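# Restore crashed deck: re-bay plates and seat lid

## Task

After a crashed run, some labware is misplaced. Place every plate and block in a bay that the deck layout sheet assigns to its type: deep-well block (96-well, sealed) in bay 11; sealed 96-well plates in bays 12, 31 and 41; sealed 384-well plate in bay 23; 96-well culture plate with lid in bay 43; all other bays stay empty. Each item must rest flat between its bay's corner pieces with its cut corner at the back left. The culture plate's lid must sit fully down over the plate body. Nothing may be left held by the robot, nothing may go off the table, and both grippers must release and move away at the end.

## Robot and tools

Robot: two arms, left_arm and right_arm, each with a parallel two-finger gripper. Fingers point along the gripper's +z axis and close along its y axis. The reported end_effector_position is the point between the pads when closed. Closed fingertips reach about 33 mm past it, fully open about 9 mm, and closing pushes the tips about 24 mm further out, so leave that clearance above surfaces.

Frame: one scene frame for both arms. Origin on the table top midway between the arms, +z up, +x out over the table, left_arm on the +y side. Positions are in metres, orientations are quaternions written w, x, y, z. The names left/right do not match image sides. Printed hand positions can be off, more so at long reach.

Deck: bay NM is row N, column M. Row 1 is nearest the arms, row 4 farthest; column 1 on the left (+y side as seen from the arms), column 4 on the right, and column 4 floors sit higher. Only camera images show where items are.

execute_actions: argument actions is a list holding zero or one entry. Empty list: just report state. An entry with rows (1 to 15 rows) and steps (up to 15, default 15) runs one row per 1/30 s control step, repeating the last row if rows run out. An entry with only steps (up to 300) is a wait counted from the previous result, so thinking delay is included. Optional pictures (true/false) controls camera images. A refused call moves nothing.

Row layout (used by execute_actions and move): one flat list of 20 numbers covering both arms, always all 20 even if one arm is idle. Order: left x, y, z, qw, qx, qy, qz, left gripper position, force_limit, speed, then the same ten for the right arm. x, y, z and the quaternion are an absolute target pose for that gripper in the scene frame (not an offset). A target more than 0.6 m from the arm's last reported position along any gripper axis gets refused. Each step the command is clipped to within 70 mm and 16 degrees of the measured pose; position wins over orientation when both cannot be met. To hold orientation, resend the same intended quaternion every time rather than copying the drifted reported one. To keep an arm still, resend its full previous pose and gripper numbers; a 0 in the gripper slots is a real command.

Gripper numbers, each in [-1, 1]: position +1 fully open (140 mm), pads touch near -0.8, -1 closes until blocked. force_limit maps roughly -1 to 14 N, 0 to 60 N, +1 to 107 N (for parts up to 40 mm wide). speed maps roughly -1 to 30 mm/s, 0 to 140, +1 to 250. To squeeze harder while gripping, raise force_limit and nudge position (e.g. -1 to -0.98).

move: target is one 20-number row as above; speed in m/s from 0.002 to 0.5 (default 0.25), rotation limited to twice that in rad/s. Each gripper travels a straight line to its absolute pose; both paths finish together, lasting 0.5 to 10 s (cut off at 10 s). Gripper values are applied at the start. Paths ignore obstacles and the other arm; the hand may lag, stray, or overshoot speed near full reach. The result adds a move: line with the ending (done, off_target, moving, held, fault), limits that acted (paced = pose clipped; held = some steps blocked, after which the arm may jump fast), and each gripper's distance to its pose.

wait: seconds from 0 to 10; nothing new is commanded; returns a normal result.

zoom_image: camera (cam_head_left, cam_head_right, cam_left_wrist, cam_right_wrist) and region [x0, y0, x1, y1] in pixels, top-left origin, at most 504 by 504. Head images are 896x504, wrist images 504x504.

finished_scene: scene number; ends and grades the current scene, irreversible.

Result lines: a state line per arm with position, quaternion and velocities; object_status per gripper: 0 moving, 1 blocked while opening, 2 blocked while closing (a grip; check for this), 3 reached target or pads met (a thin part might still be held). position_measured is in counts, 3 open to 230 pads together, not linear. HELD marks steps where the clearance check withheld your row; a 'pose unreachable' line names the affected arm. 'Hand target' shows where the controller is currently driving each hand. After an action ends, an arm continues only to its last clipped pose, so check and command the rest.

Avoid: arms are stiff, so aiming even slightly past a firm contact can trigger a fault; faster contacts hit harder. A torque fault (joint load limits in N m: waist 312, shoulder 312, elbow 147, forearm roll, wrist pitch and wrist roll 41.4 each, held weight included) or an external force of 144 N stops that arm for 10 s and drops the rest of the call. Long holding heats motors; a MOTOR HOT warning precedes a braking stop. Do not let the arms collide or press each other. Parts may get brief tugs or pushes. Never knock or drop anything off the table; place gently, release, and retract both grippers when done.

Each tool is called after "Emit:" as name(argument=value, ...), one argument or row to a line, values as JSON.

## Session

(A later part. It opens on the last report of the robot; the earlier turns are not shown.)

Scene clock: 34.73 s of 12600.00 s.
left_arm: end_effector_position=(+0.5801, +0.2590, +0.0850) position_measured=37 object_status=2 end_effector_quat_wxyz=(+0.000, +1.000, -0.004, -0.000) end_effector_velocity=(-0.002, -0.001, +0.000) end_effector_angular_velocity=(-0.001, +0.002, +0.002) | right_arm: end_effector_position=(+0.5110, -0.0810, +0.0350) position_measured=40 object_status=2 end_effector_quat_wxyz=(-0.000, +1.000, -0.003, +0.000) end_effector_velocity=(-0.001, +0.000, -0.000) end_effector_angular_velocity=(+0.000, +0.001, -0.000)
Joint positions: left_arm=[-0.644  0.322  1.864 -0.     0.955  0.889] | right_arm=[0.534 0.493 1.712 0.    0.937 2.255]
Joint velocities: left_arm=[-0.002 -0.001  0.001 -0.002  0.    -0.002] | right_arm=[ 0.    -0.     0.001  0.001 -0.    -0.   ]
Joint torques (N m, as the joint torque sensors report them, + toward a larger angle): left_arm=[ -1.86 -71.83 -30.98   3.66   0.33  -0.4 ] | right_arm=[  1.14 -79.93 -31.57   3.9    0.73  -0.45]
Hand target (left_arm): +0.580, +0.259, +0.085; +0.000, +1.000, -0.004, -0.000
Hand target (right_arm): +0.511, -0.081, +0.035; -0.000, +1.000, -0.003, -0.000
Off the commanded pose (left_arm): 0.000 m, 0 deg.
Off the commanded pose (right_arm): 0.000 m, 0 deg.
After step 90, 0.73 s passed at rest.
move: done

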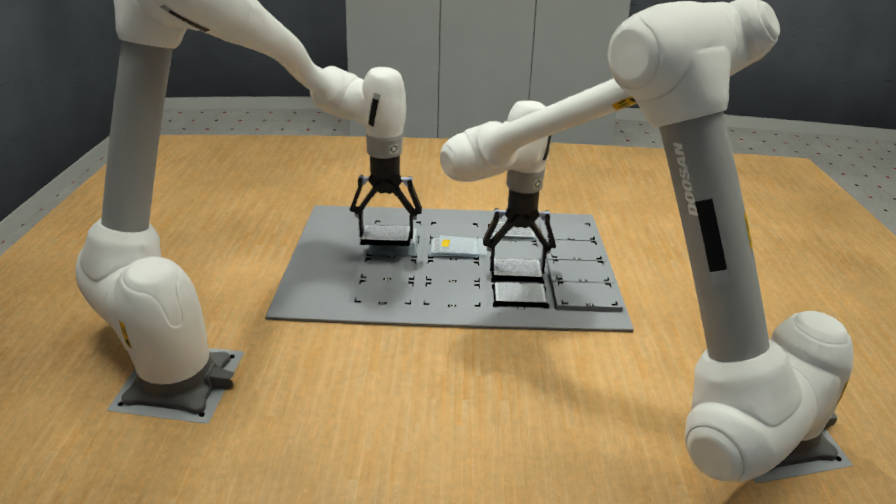

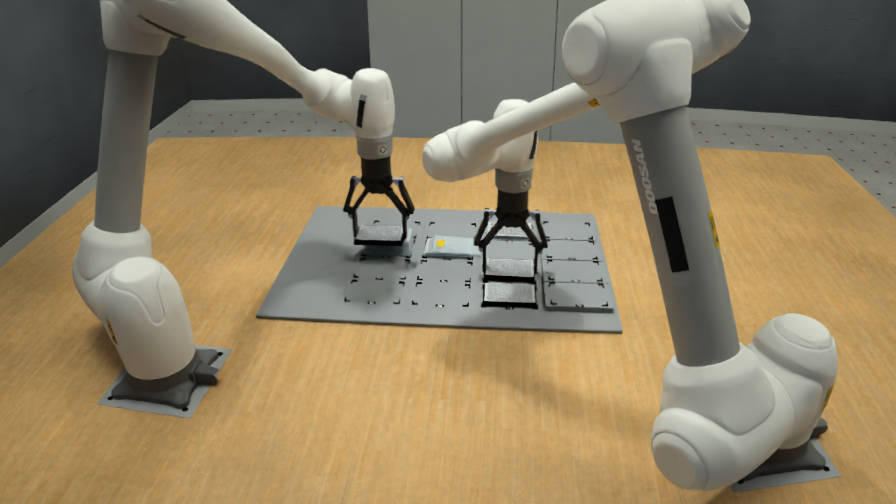

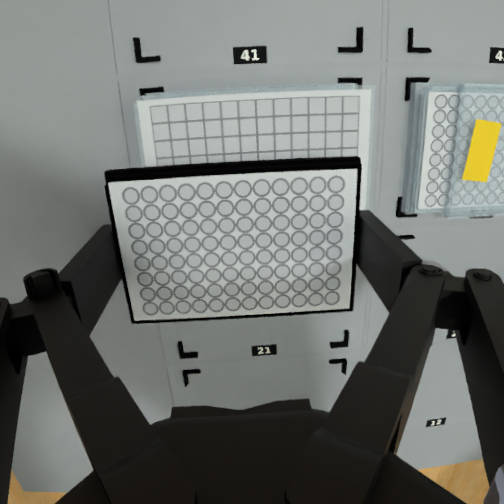

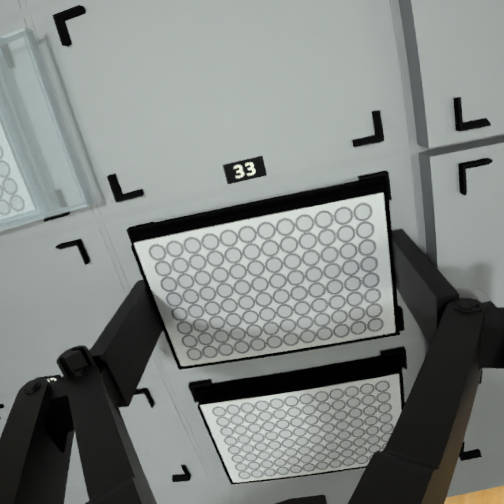

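Emit:
move(
  target=[0.58,0.259,0.085,0,1,-0.004,0,0.5,-0.1,-1,0.5097,-0.081,0.036,0,1,0.005,0,0.5,-0.1,-1],
  speed=0.02,
)

Emit:
zoom_image(
  camera="cam_right_wrist",
  region=[100,100,430,400],
)

Scene clock: 39.97 s of 12600.00 s.
left_arm: end_effector_position=(+0.5800, +0.2590, +0.0850) position_measured=37 object_status=2 end_effector_quat_wxyz=(-0.000, +1.000, -0.004, -0.000) end_effector_velocity=(+0.000, +0.001, +0.000) end_effector_angular_velocity=(+0.001, +0.000, -0.000) | right_arm: end_effector_position=(+0.5097, -0.0810, +0.0360) position_measured=40 object_status=2 end_effector_quat_wxyz=(+0.000, +1.000, +0.005, +0.000) end_effector_velocity=(-0.000, -0.001, -0.001) end_effector_angular_velocity=(-0.001, +0.001, +0.002)
Joint positions: left_arm=[-0.644  0.322  1.865 -0.     0.955  0.889] | right_arm=[ 0.535  0.491  1.714 -0.     0.937  2.24 ]
Joint velocities: left_arm=[ 0.001 -0.     0.     0.001  0.001  0.   ] | right_arm=[-0.     0.001  0.    -0.001 -0.    -0.002]
Joint torques (N m, as the joint torque sensors report them, + toward a larger angle): left_arm=[ -1.89 -70.97 -30.77   3.65   0.41  -0.34] | right_arm=[  3.36 -81.9  -36.01   3.79  -0.16  -0.48]
Hand target (left_arm): +0.580, +0.259, +0.085; +0.000, +1.000, -0.004, -0.000
Hand target (right_arm): +0.510, -0.081, +0.036; +0.000, +1.000, +0.005, +0.000
Off the commanded pose (left_arm): 0.000 m, 0 deg.
Off the commanded pose (right_arm): 0.000 m, 0 deg.
After step 90, 1.53 s passed at rest.
move: done

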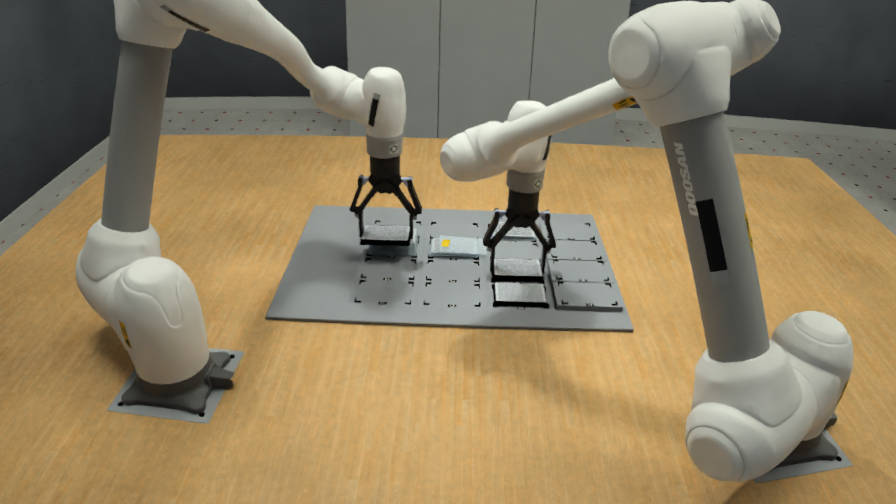

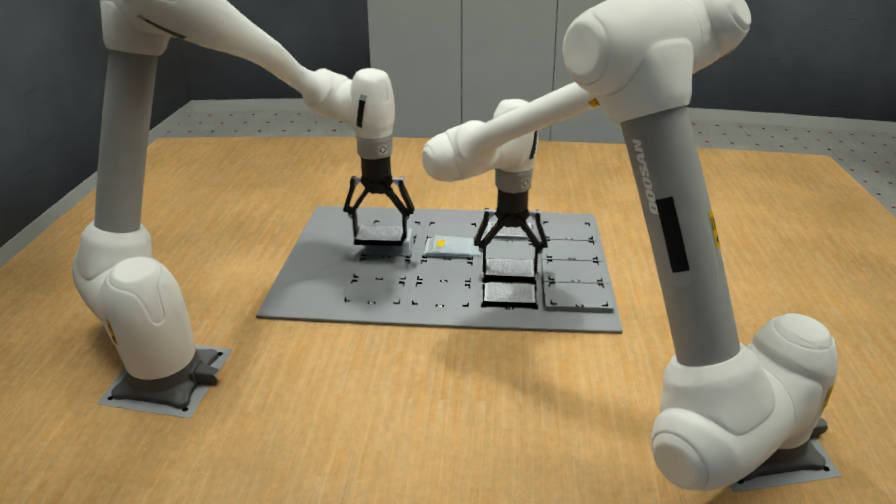

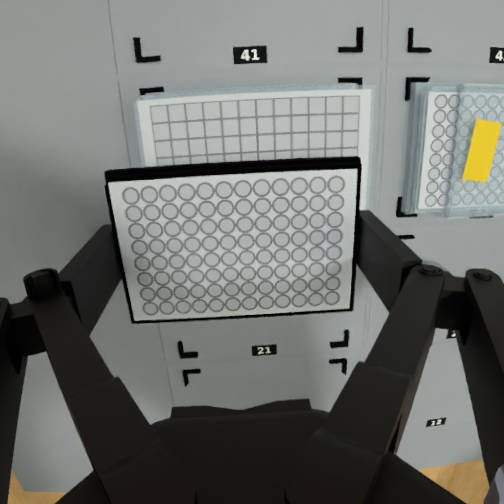

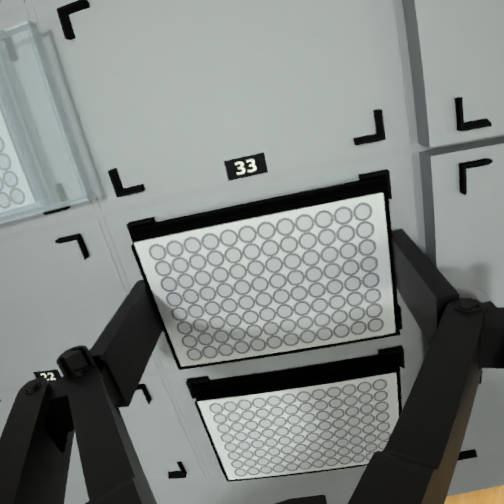

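Region (100, 100, 430, 400) of cam_right_wrist's 504x504 image, scaled by 1.527, with more detail than that image has; it fills the top 458 rows of this view, and the rest is white.

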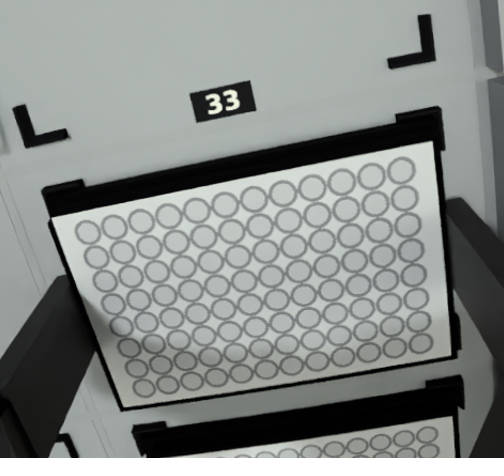

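Emit:
move(
  target=[0.58,0.259,0.085,0,1,-0.004,0,0.5,-0.1,-1,0.5092,-0.082,0.033,0,1,0.006,0,0.5,-0.1,-1],
  speed=0.005,
)

Emit:
zoom_image(
  camera="cam_right_wrist",
  region=[100,100,430,400],
)

Scene clock: 44.20 s of 12600.00 s.
left_arm: end_effector_position=(+0.5800, +0.2590, +0.0850) position_measured=37 object_status=2 end_effector_quat_wxyz=(+0.000, +1.000, -0.004, +0.000) end_effector_velocity=(-0.000, +0.000, +0.000) end_effector_angular_velocity=(+0.000, +0.001, +0.000) | right_arm: end_effector_position=(+0.5092, -0.0820, +0.0331) position_measured=40 object_status=2 end_effector_quat_wxyz=(-0.000, +1.000, +0.006, +0.000) end_effector_velocity=(-0.001, -0.000, -0.003) end_effector_angular_velocity=(-0.002, +0.003, +0.000)
Joint positions: left_arm=[-0.644  0.322  1.865 -0.     0.955  0.889] | right_arm=[0.534 0.492 1.718 0.    0.932 2.238]
Joint velocities: left_arm=[ 0.    -0.     0.    -0.     0.001  0.   ] | right_arm=[ 0.     0.003  0.002  0.001 -0.001 -0.   ]
Joint torques (N m, as the joint torque sensors report them, + toward a larger angle): left_arm=[ -1.14 -71.59 -31.     3.74   0.28  -0.41] | right_arm=[ -2.46 -75.82 -29.33   2.09   0.53  -0.96]
Hand target (left_arm): +0.580, +0.259, +0.085; -0.000, +1.000, -0.004, +0.000
Hand target (right_arm): +0.509, -0.082, +0.033; -0.000, +1.000, +0.006, -0.000
Off the commanded pose (left_arm): 0.000 m, 0 deg.
Off the commanded pose (right_arm): 0.000 m, 0 deg.
After step 90, 0.37 s passed at rest.
move: done

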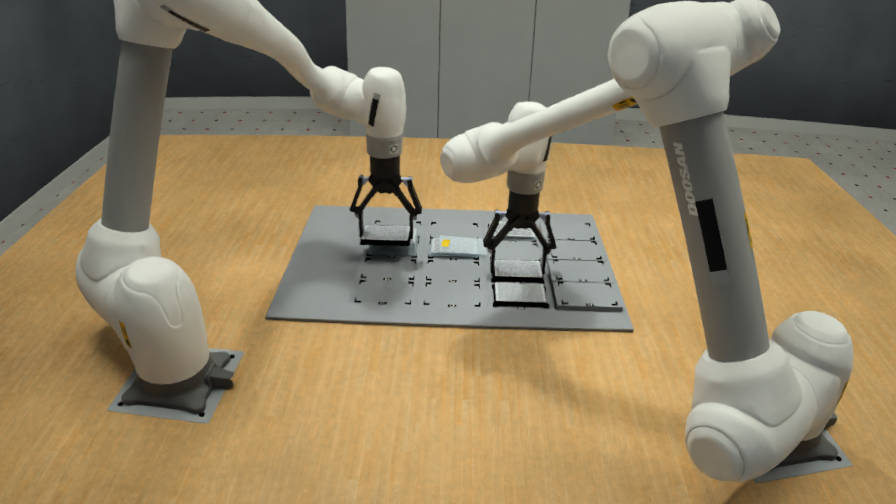

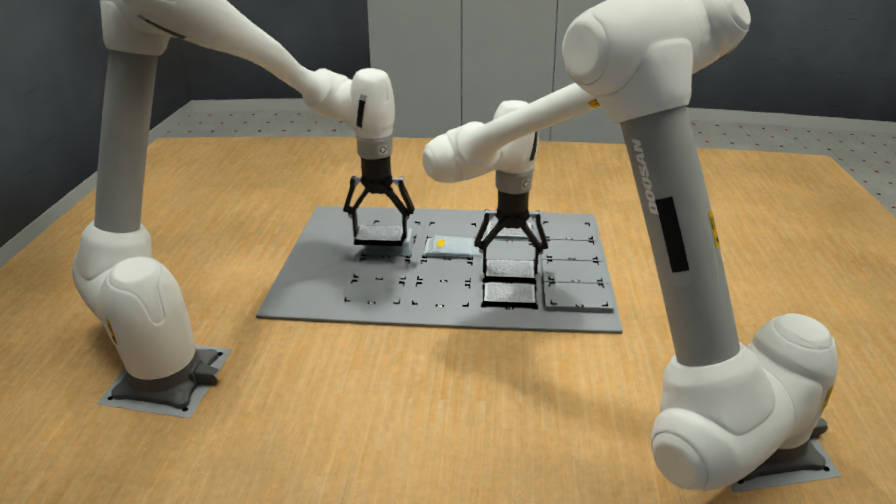

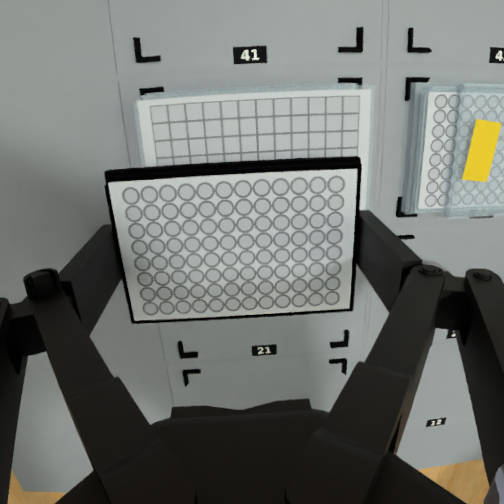

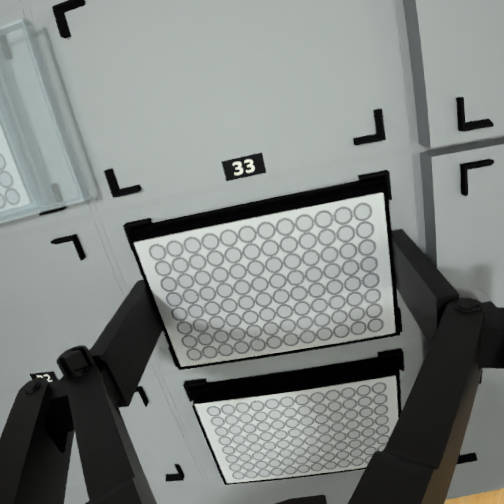

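Region (100, 100, 430, 400) of cam_right_wrist's 504x504 image, scaled by 1.527, with more detail than that image has; it fills the top 458 rows of this view, and the rest is white.

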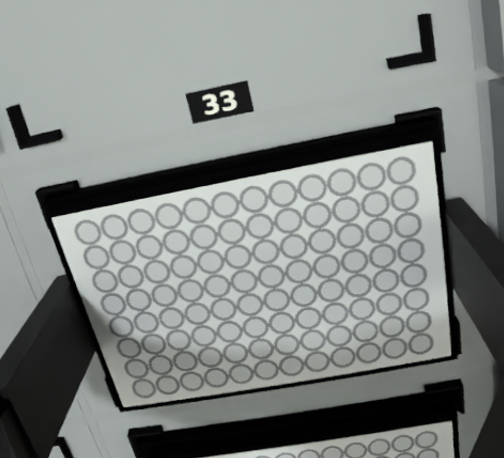

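Emit:
move(
  target=[0.58,0.259,0.085,0,1,-0.004,0,0.5,-0.1,-1,0.5085,-0.0815,0.032,0,1,0.006,0,0.5,-0.1,-1],
  speed=0.003,
)

Scene clock: 48.43 s of 12600.00 s.
left_arm: end_effector_position=(+0.5800, +0.2590, +0.0850) position_measured=37 object_status=2 end_effector_quat_wxyz=(+0.000, +1.000, -0.004, +0.000) end_effector_velocity=(+0.000, +0.000, -0.000) end_effector_angular_velocity=(+0.000, -0.001, -0.001) | right_arm: end_effector_position=(+0.5085, -0.0815, +0.0320) position_measured=40 object_status=2 end_effector_quat_wxyz=(+0.000, +1.000, +0.006, +0.000) end_effector_velocity=(-0.000, -0.000, -0.001) end_effector_angular_velocity=(-0.001, +0.001, +0.000)
Joint positions: left_arm=[-0.644  0.322  1.865 -0.     0.955  0.889] | right_arm=[ 0.535  0.493  1.719 -0.     0.93   2.239]
Joint velocities: left_arm=[-0.    -0.     0.001  0.001 -0.001  0.   ] | right_arm=[-0.     0.001  0.001 -0.    -0.     0.   ]
Joint torques (N m, as the joint torque sensors report them, + toward a larger angle): left_arm=[ -0.19 -72.33 -30.68   3.77   0.36  -0.23] | right_arm=[  1.85 -78.38 -29.83   3.29   0.22  -0.33]
Hand target (left_arm): +0.580, +0.259, +0.085; +0.000, +1.000, -0.004, -0.000
Hand target (right_arm): +0.508, -0.082, +0.032; -0.000, +1.000, +0.006, +0.000
Off the commanded pose (left_arm): 0.000 m, 0 deg.
Off the commanded pose (right_arm): 0.000 m, 0 deg.
After step 90, 0.53 s passed at rest.
move: done

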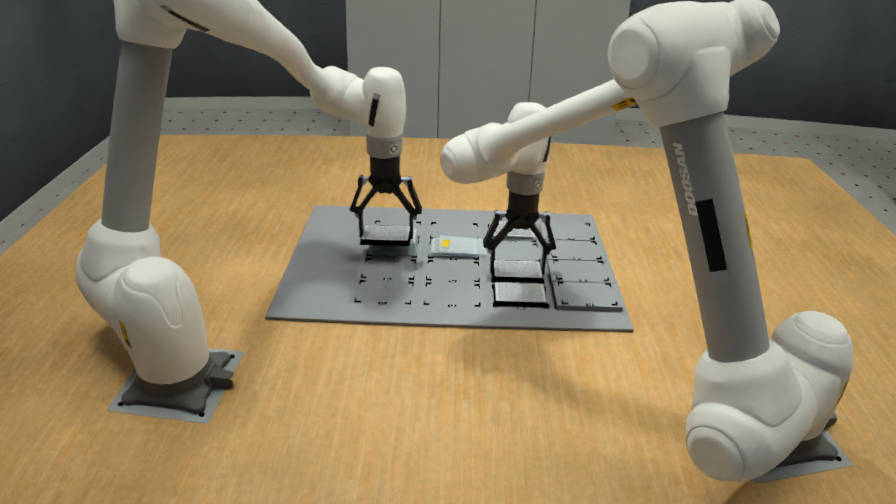

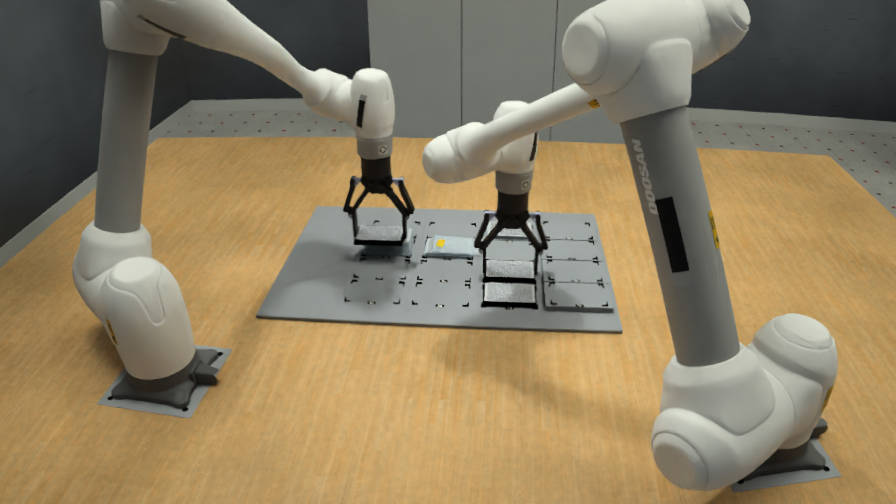

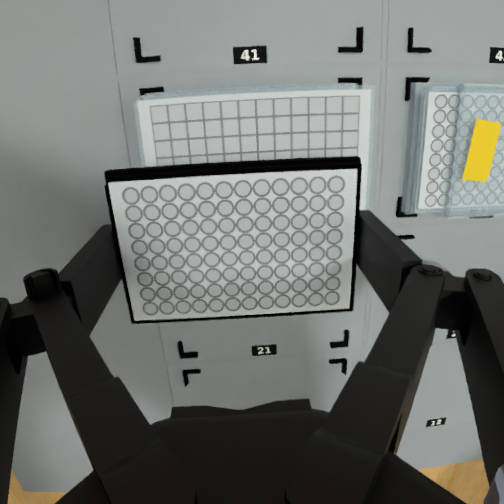

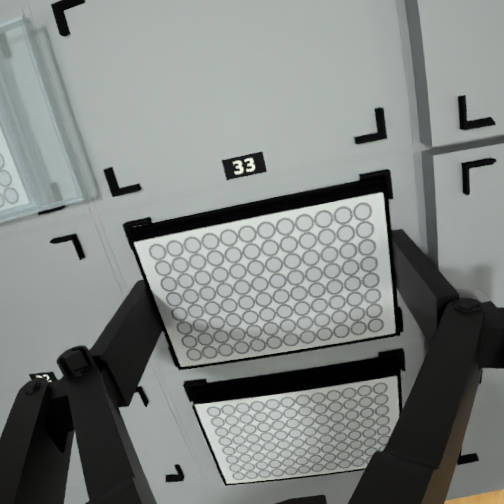

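Emit:
move(
  target=[0.58,0.259,0.085,0,1,-0.004,0,0.5,-0.1,-1,0.5085,-0.0815,0.0312,0,1,0.006,0,0.5,-0.1,-1],
  speed=0.003,
)

Emit:
execute_actions(
  actions=[
    {"rows":[[0.58,0.259,0.085,0,1,-0.004,0,0.5,-0.1,-1,0.5085,-0.0815,0.0312,0,1,0.006,0,0.9,-0.1,-1]]},
  ],
  pictures=false,
)

Emit:
move(
  target=[0.52,0.259,0.085,0,1,0,0,0.5,-0.1,-1,0.5085,-0.0815,0.075,0,1,0.006,0,0.9,-0.1,-1],
  speed=0.1,
)

Emit:
zoom_image(
  camera="cam_right_wrist",
  region=[100,120,430,450],
)

Emit:
move(
  target=[0.508,0.082,0.05,0,1,0.002,0,0.5,-0.1,-1,0.56,-0.30,0.12,0,1,0.006,0,0.9,-0.1,-1],
  speed=0.2,
)

Emit:
move(
  target=[0.508,0.082,0.037,0,1,0.002,0,0.5,-0.1,-1,0.56,-0.30,0.12,0,1,0.006,0,0.9,-0.1,-1],
  speed=0.03,
)

Emit:
zoom_image(
  camera="cam_left_wrist",
  region=[80,80,400,340],
)

Scene clock: 61.77 s of 12600.00 s.
left_arm: end_effector_position=(+0.5800, +0.2590, +0.0850) position_measured=37 object_status=2 end_effector_quat_wxyz=(+0.000, +1.000, -0.004, +0.000) end_effector_velocity=(+0.000, +0.000, -0.000) end_effector_angular_velocity=(-0.001, -0.000, +0.002) | right_arm: end_effector_position=(+0.5085, -0.0815, +0.0313) position_measured=40 object_status=2 end_effector_quat_wxyz=(-0.000, +1.000, +0.006, +0.000) end_effector_velocity=(-0.000, -0.000, -0.002) end_effector_angular_velocity=(-0.001, +0.002, -0.001)
Joint positions: left_arm=[-0.644  0.322  1.865  0.     0.955  0.889] | right_arm=[0.535 0.494 1.719 0.    0.929 2.239]
Joint velocities: left_arm=[ 0.001 -0.     0.001 -0.001 -0.001 -0.001] | right_arm=[-0.     0.002  0.001  0.    -0.     0.   ]
Joint torques (N m, as the joint torque sensors report them, + toward a larger angle): left_arm=[ -1.89 -71.13 -30.9    3.73   0.43  -0.26] | right_arm=[ -0.73 -50.59 -20.07   3.7   -2.84  -0.95]
Hand target (left_arm): +0.580, +0.259, +0.085; -0.000, +1.000, -0.004, +0.000
Hand target (right_arm): +0.508, -0.082, +0.031; -0.000, +1.000, +0.006, -0.000
Off the commanded pose (left_arm): 0.000 m, 0 deg.
Off the commanded pose (right_arm): 0.000 m, 0 deg.
After step 90, 9.63 s passed at rest.
move: done

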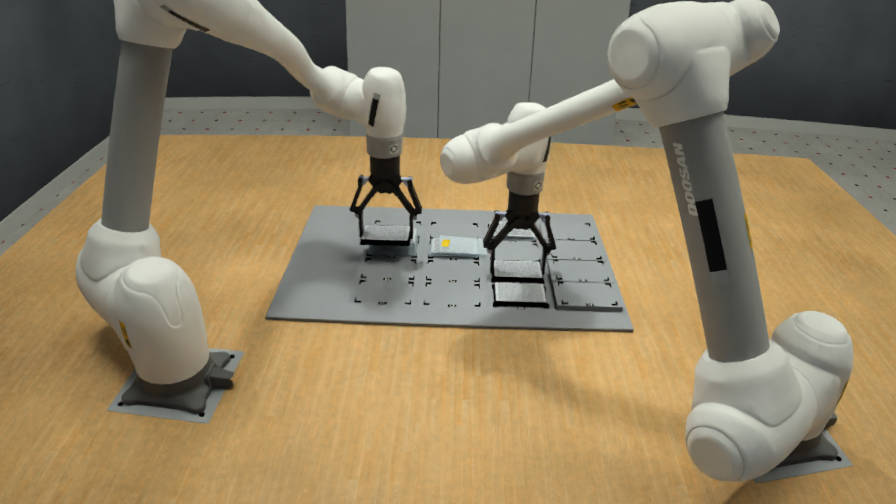

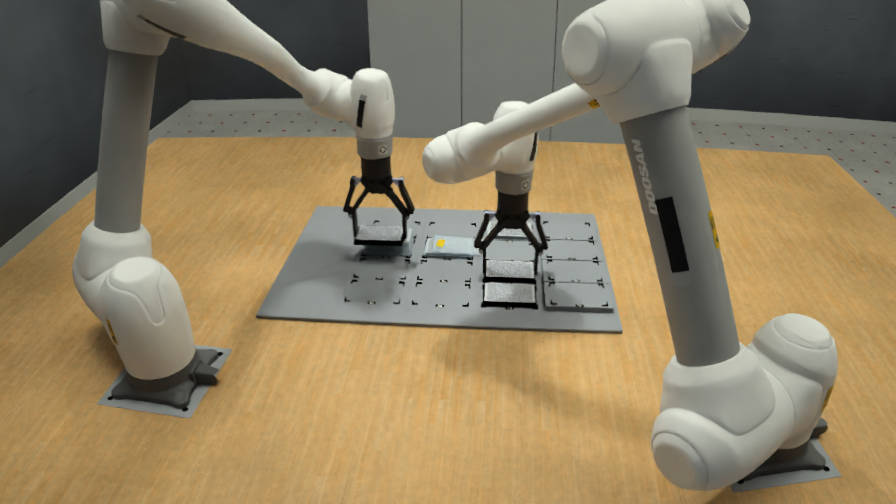

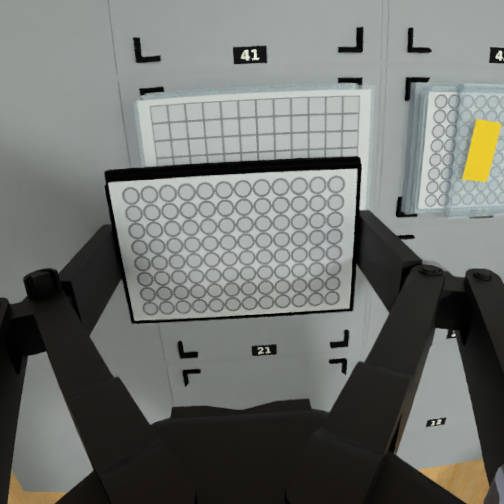

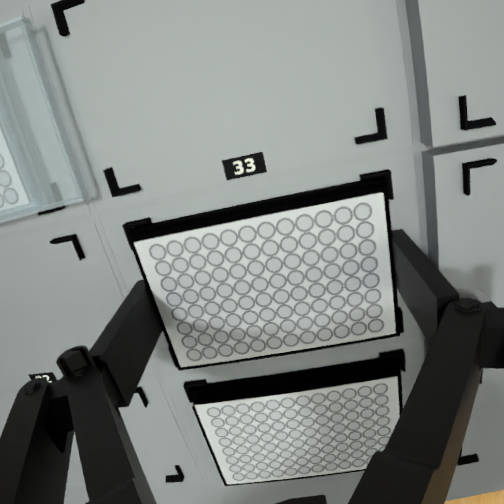

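Scene clock: 62.27 s of 12600.00 s.
left_arm: end_effector_position=(+0.5800, +0.2590, +0.0850) position_measured=37 object_status=2 end_effector_quat_wxyz=(+0.000, +1.000, -0.004, +0.000) end_effector_velocity=(-0.000, -0.001, -0.000) end_effector_angular_velocity=(-0.000, -0.000, -0.002) | right_arm: end_effector_position=(+0.5085, -0.0815, +0.0310) position_measured=18 object_status=0 end_effector_quat_wxyz=(+0.000, +1.000, +0.006, -0.000) end_effector_velocity=(+0.001, +0.001, +0.001) end_effector_angular_velocity=(+0.002, -0.001, -0.001)
Joint positions: left_arm=[-0.644  0.322  1.865 -0.     0.955  0.889] | right_arm=[0.535 0.494 1.719 0.    0.929 2.239]
Joint velocities: left_arm=[-0.001  0.001 -0.     0.    -0.001  0.001] | right_arm=[-0.    -0.001 -0.001  0.001 -0.     0.   ]
Joint torques (N m, as the joint torque sensors report them, + toward a larger angle): left_arm=[ -0.87 -71.47 -31.26   3.74   0.35  -0.38] | right_arm=[ -1.09 -86.28 -35.16   3.69  -0.17  -0.12]
Hand target (left_arm): +0.580, +0.259, +0.085; -0.000, +1.000, -0.004, +0.000
Hand target (right_arm): +0.508, -0.082, +0.031; -0.000, +1.000, +0.006, +0.000
Off the commanded pose (left_arm): 0.000 m, 0 deg.
Off the commanded pose (right_arm): 0.000 m, 0 deg.
Steps of this call (steps 1 to 15: all 15 steps of this action). Readings (end_effector_position | what the end effector reports):
1: left_arm (+0.5800, +0.2590, +0.0850) | right_arm (+0.5085, -0.0815, +0.0313) | left_arm position_measured=37 object_status=2 | right_arm position_measured=40 object_status=0
2: left_arm (+0.5800, +0.2590, +0.0850) | right_arm (+0.5085, -0.0815, +0.0312) | left_arm position_measured=37 object_status=2 | right_arm position_measured=40 object_status=0
4: left_arm (+0.5800, +0.2590, +0.0850) | right_arm (+0.5085, -0.0815, +0.0310) | left_arm position_measured=37 object_status=2 | right_arm position_measured=36 object_status=0
8: left_arm (+0.5800, +0.2590, +0.0850) | right_arm (+0.5084, -0.0816, +0.0309) | left_arm position_measured=37 object_status=2 | right_arm position_measured=29 object_status=0
15: the state above

Scene clock: 63.47 s of 12600.00 s.
left_arm: end_effector_position=(+0.5200, +0.2589, +0.0849) position_measured=37 object_status=2 end_effector_quat_wxyz=(+0.000, +1.000, +0.000, -0.000) end_effector_velocity=(-0.001, +0.001, -0.000) end_effector_angular_velocity=(+0.001, +0.001, +0.001) | right_arm: end_effector_position=(+0.5085, -0.0815, +0.0749) position_measured=16 object_status=3 end_effector_quat_wxyz=(+0.000, +1.000, +0.006, -0.000) end_effector_velocity=(+0.000, +0.001, +0.002) end_effector_angular_velocity=(+0.001, -0.001, +0.000)
Joint positions: left_arm=[-0.707  0.257  1.955 -0.     0.929  0.819] | right_arm=[0.535 0.453 1.689 0.    0.999 2.239]
Joint velocities: left_arm=[-0.001 -0.001  0.002 -0.    -0.    -0.002] | right_arm=[ 0.    -0.002 -0.001  0.     0.001  0.   ]
Joint torques (N m, as the joint torque sensors report them, + toward a larger angle): left_arm=[ -1.21 -65.8  -30.57   3.69   0.36  -0.36] | right_arm=[  3.18 -83.22 -35.95   3.78  -0.34  -0.63]
Hand target (left_arm): +0.520, +0.259, +0.085; +0.000, +1.000, -0.000, -0.000
Hand target (right_arm): +0.509, -0.081, +0.075; +0.000, +1.000, +0.006, +0.000
Off the commanded pose (left_arm): 0.000 m, 0 deg.
Off the commanded pose (right_arm): 0.000 m, 0 deg.
move: done

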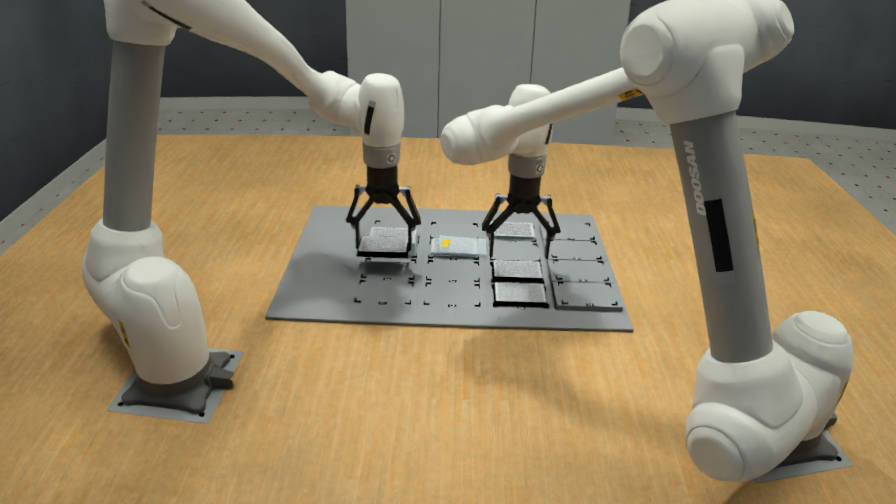

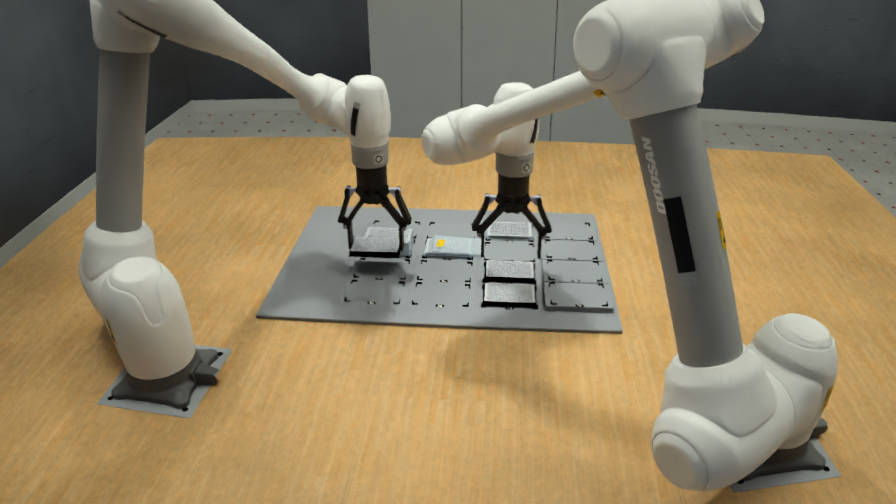

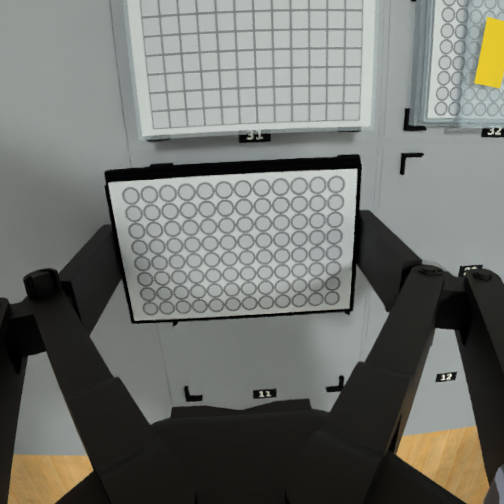

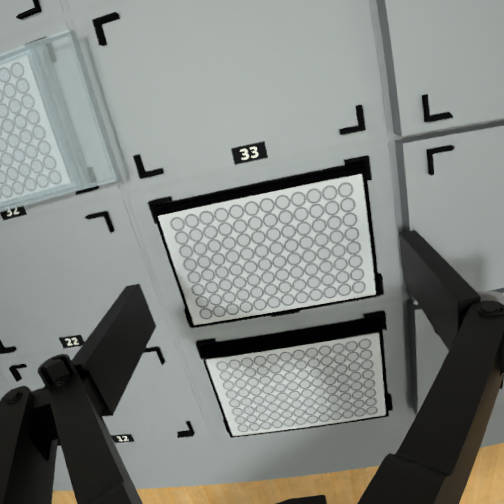

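Region (100, 120, 430, 450) of cam_right_wrist's 504x504 image, scaled by 1.527, with more detail than that image has.

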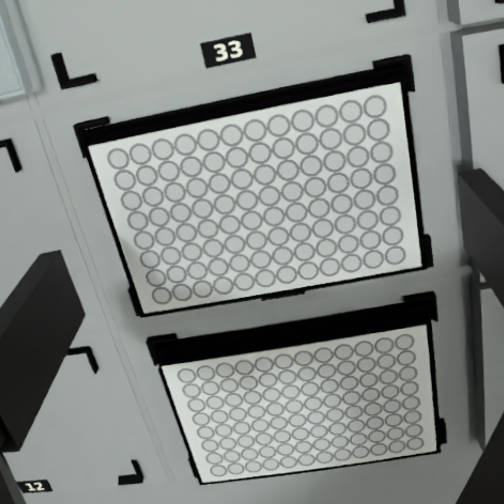

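Scene clock: 65.03 s of 12600.00 s.
left_arm: end_effector_position=(+0.5079, +0.0819, +0.0502) position_measured=37 object_status=2 end_effector_quat_wxyz=(+0.000, +1.000, +0.002, -0.000) end_effector_velocity=(+0.001, -0.000, -0.000) end_effector_angular_velocity=(+0.001, -0.001, +0.000) | right_arm: end_effector_position=(+0.5603, -0.2999, +0.1201) position_measured=16 object_status=3 end_effector_quat_wxyz=(+0.000, +1.000, +0.006, -0.000) end_effector_velocity=(-0.001, -0.001, -0.001) end_effector_angular_velocity=(+0.000, +0.002, -0.000)
Joint positions: left_arm=[-0.897  0.452  1.744 -0.001  0.945  0.624] | right_arm=[ 0.229  0.308  1.81  -0.     1.024  1.932]
Joint velocities: left_arm=[ 0.001  0.001 -0.001  0.001  0.    -0.001] | right_arm=[-0.002 -0.     0.001  0.001  0.    -0.002]
Joint torques (N m, as the joint torque sensors report them, + toward a larger angle): left_arm=[ -1.24 -85.81 -30.02   3.86   0.38  -0.26] | right_arm=[  3.73 -66.96 -36.53   3.51  -0.23  -0.4 ]
Hand target (left_arm): +0.508, +0.082, +0.050; +0.000, +1.000, +0.002, -0.000
Hand target (right_arm): +0.560, -0.300, +0.120; +0.000, +1.000, +0.006, -0.000
Off the commanded pose (left_arm): 0.000 m, 0 deg.
Off the commanded pose (right_arm): 0.000 m, 0 deg.
move: done

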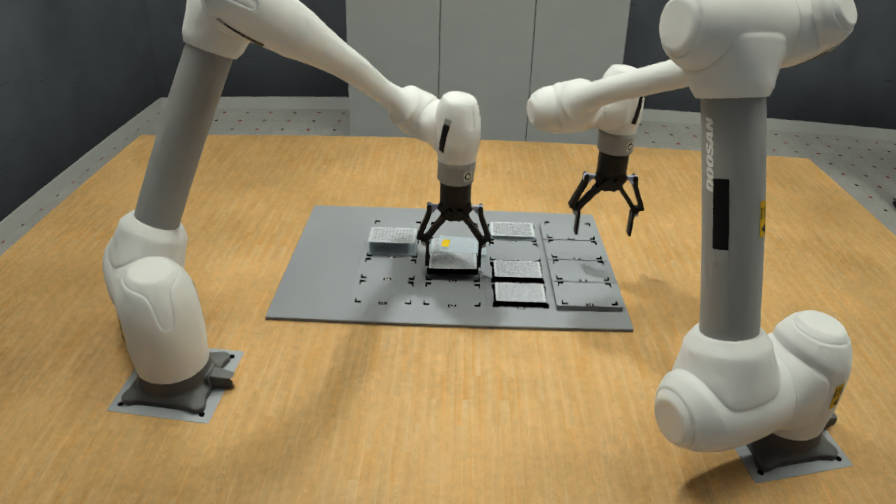

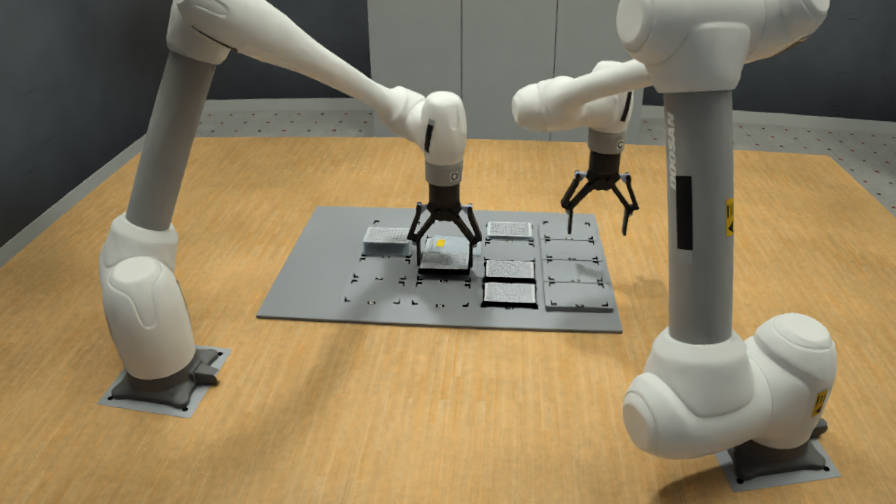

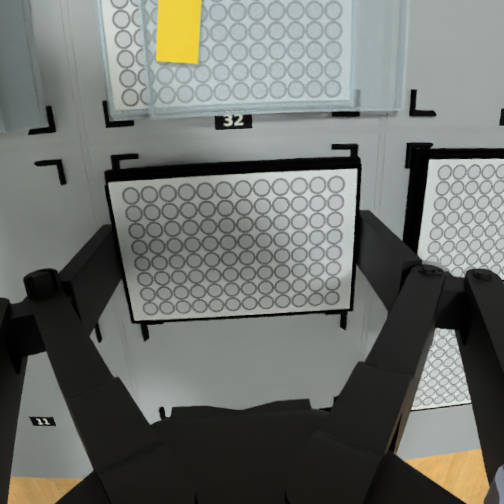

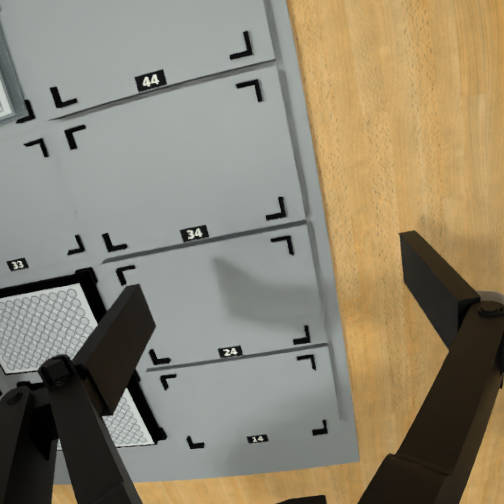

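Scene clock: 65.77 s of 12600.00 s.
left_arm: end_effector_position=(+0.5080, +0.0820, +0.0371) position_measured=37 object_status=2 end_effector_quat_wxyz=(+0.000, +1.000, +0.002, -0.000) end_effector_velocity=(-0.000, +0.000, -0.001) end_effector_angular_velocity=(+0.001, +0.000, -0.000) | right_arm: end_effector_position=(+0.5600, -0.3000, +0.1200) position_measured=16 object_status=3 end_effector_quat_wxyz=(+0.000, +1.000, +0.006, -0.000) end_effector_velocity=(-0.000, -0.000, -0.001) end_effector_angular_velocity=(-0.001, +0.002, -0.000)
Joint positions: left_arm=[-0.897  0.465  1.753 -0.     0.924  0.624] | right_arm=[ 0.229  0.307  1.811 -0.     1.023  1.932]
Joint velocities: left_arm=[-0.     0.001  0.001  0.    -0.001 -0.   ] | right_arm=[-0.     0.001  0.001 -0.     0.     0.   ]
Joint torques (N m, as the joint torque sensors report them, + toward a larger angle): left_arm=[ -1.71 -87.73 -30.46   3.81   0.49  -0.44] | right_arm=[  3.81 -66.71 -35.29   4.05  -0.16  -0.4 ]
Hand target (left_arm): +0.508, +0.082, +0.037; +0.000, +1.000, +0.002, -0.000
Hand target (right_arm): +0.560, -0.300, +0.120; -0.000, +1.000, +0.006, -0.000
Off the commanded pose (left_arm): 0.000 m, 0 deg.
Off the commanded pose (right_arm): 0.000 m, 0 deg.
move: done

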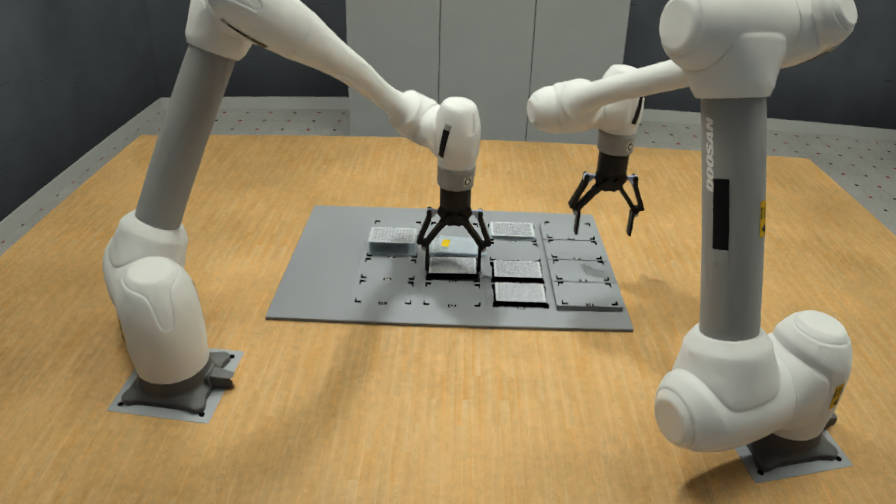

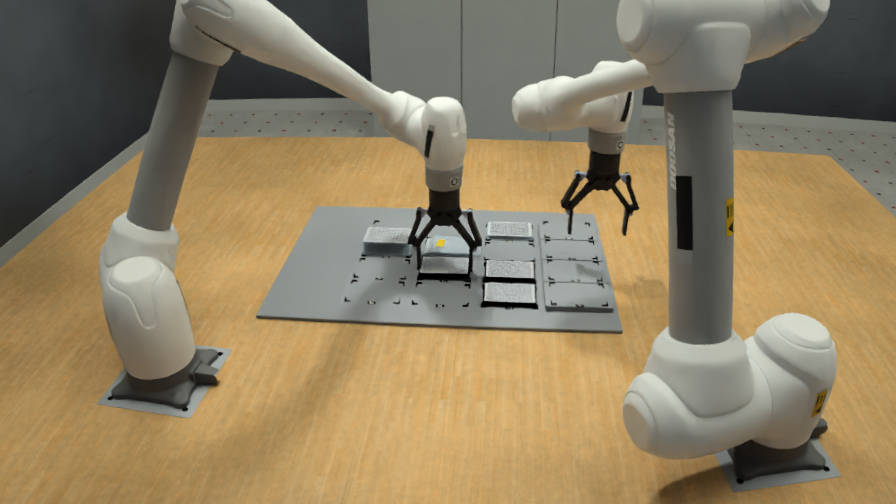

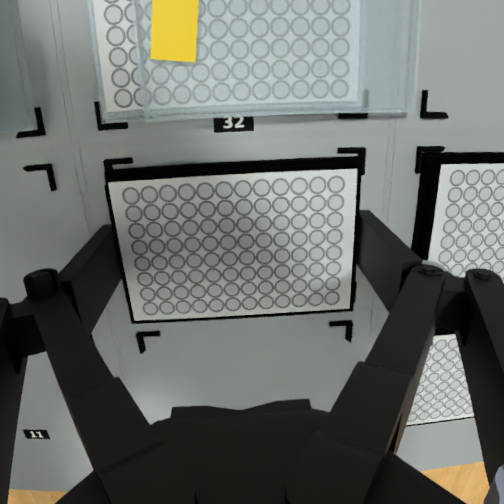

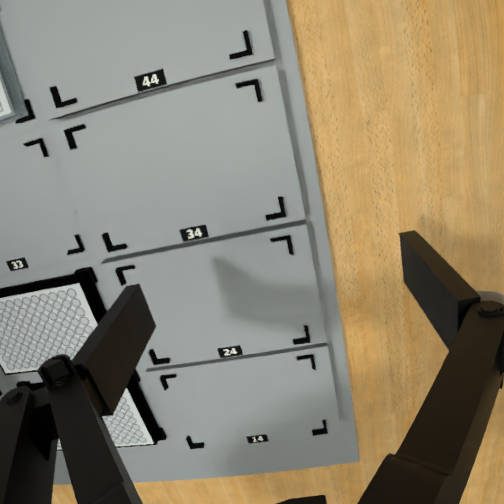

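Region (80, 80, 400, 340) of cam_left_wrist's 504x504 image, scaled by 1.575, with more detail than that image has; it fills the top 410 rows of this view, and the rest is white.

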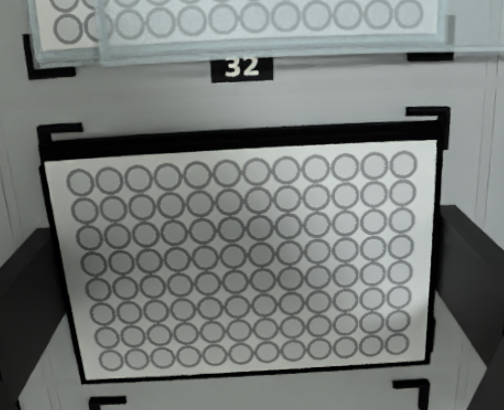

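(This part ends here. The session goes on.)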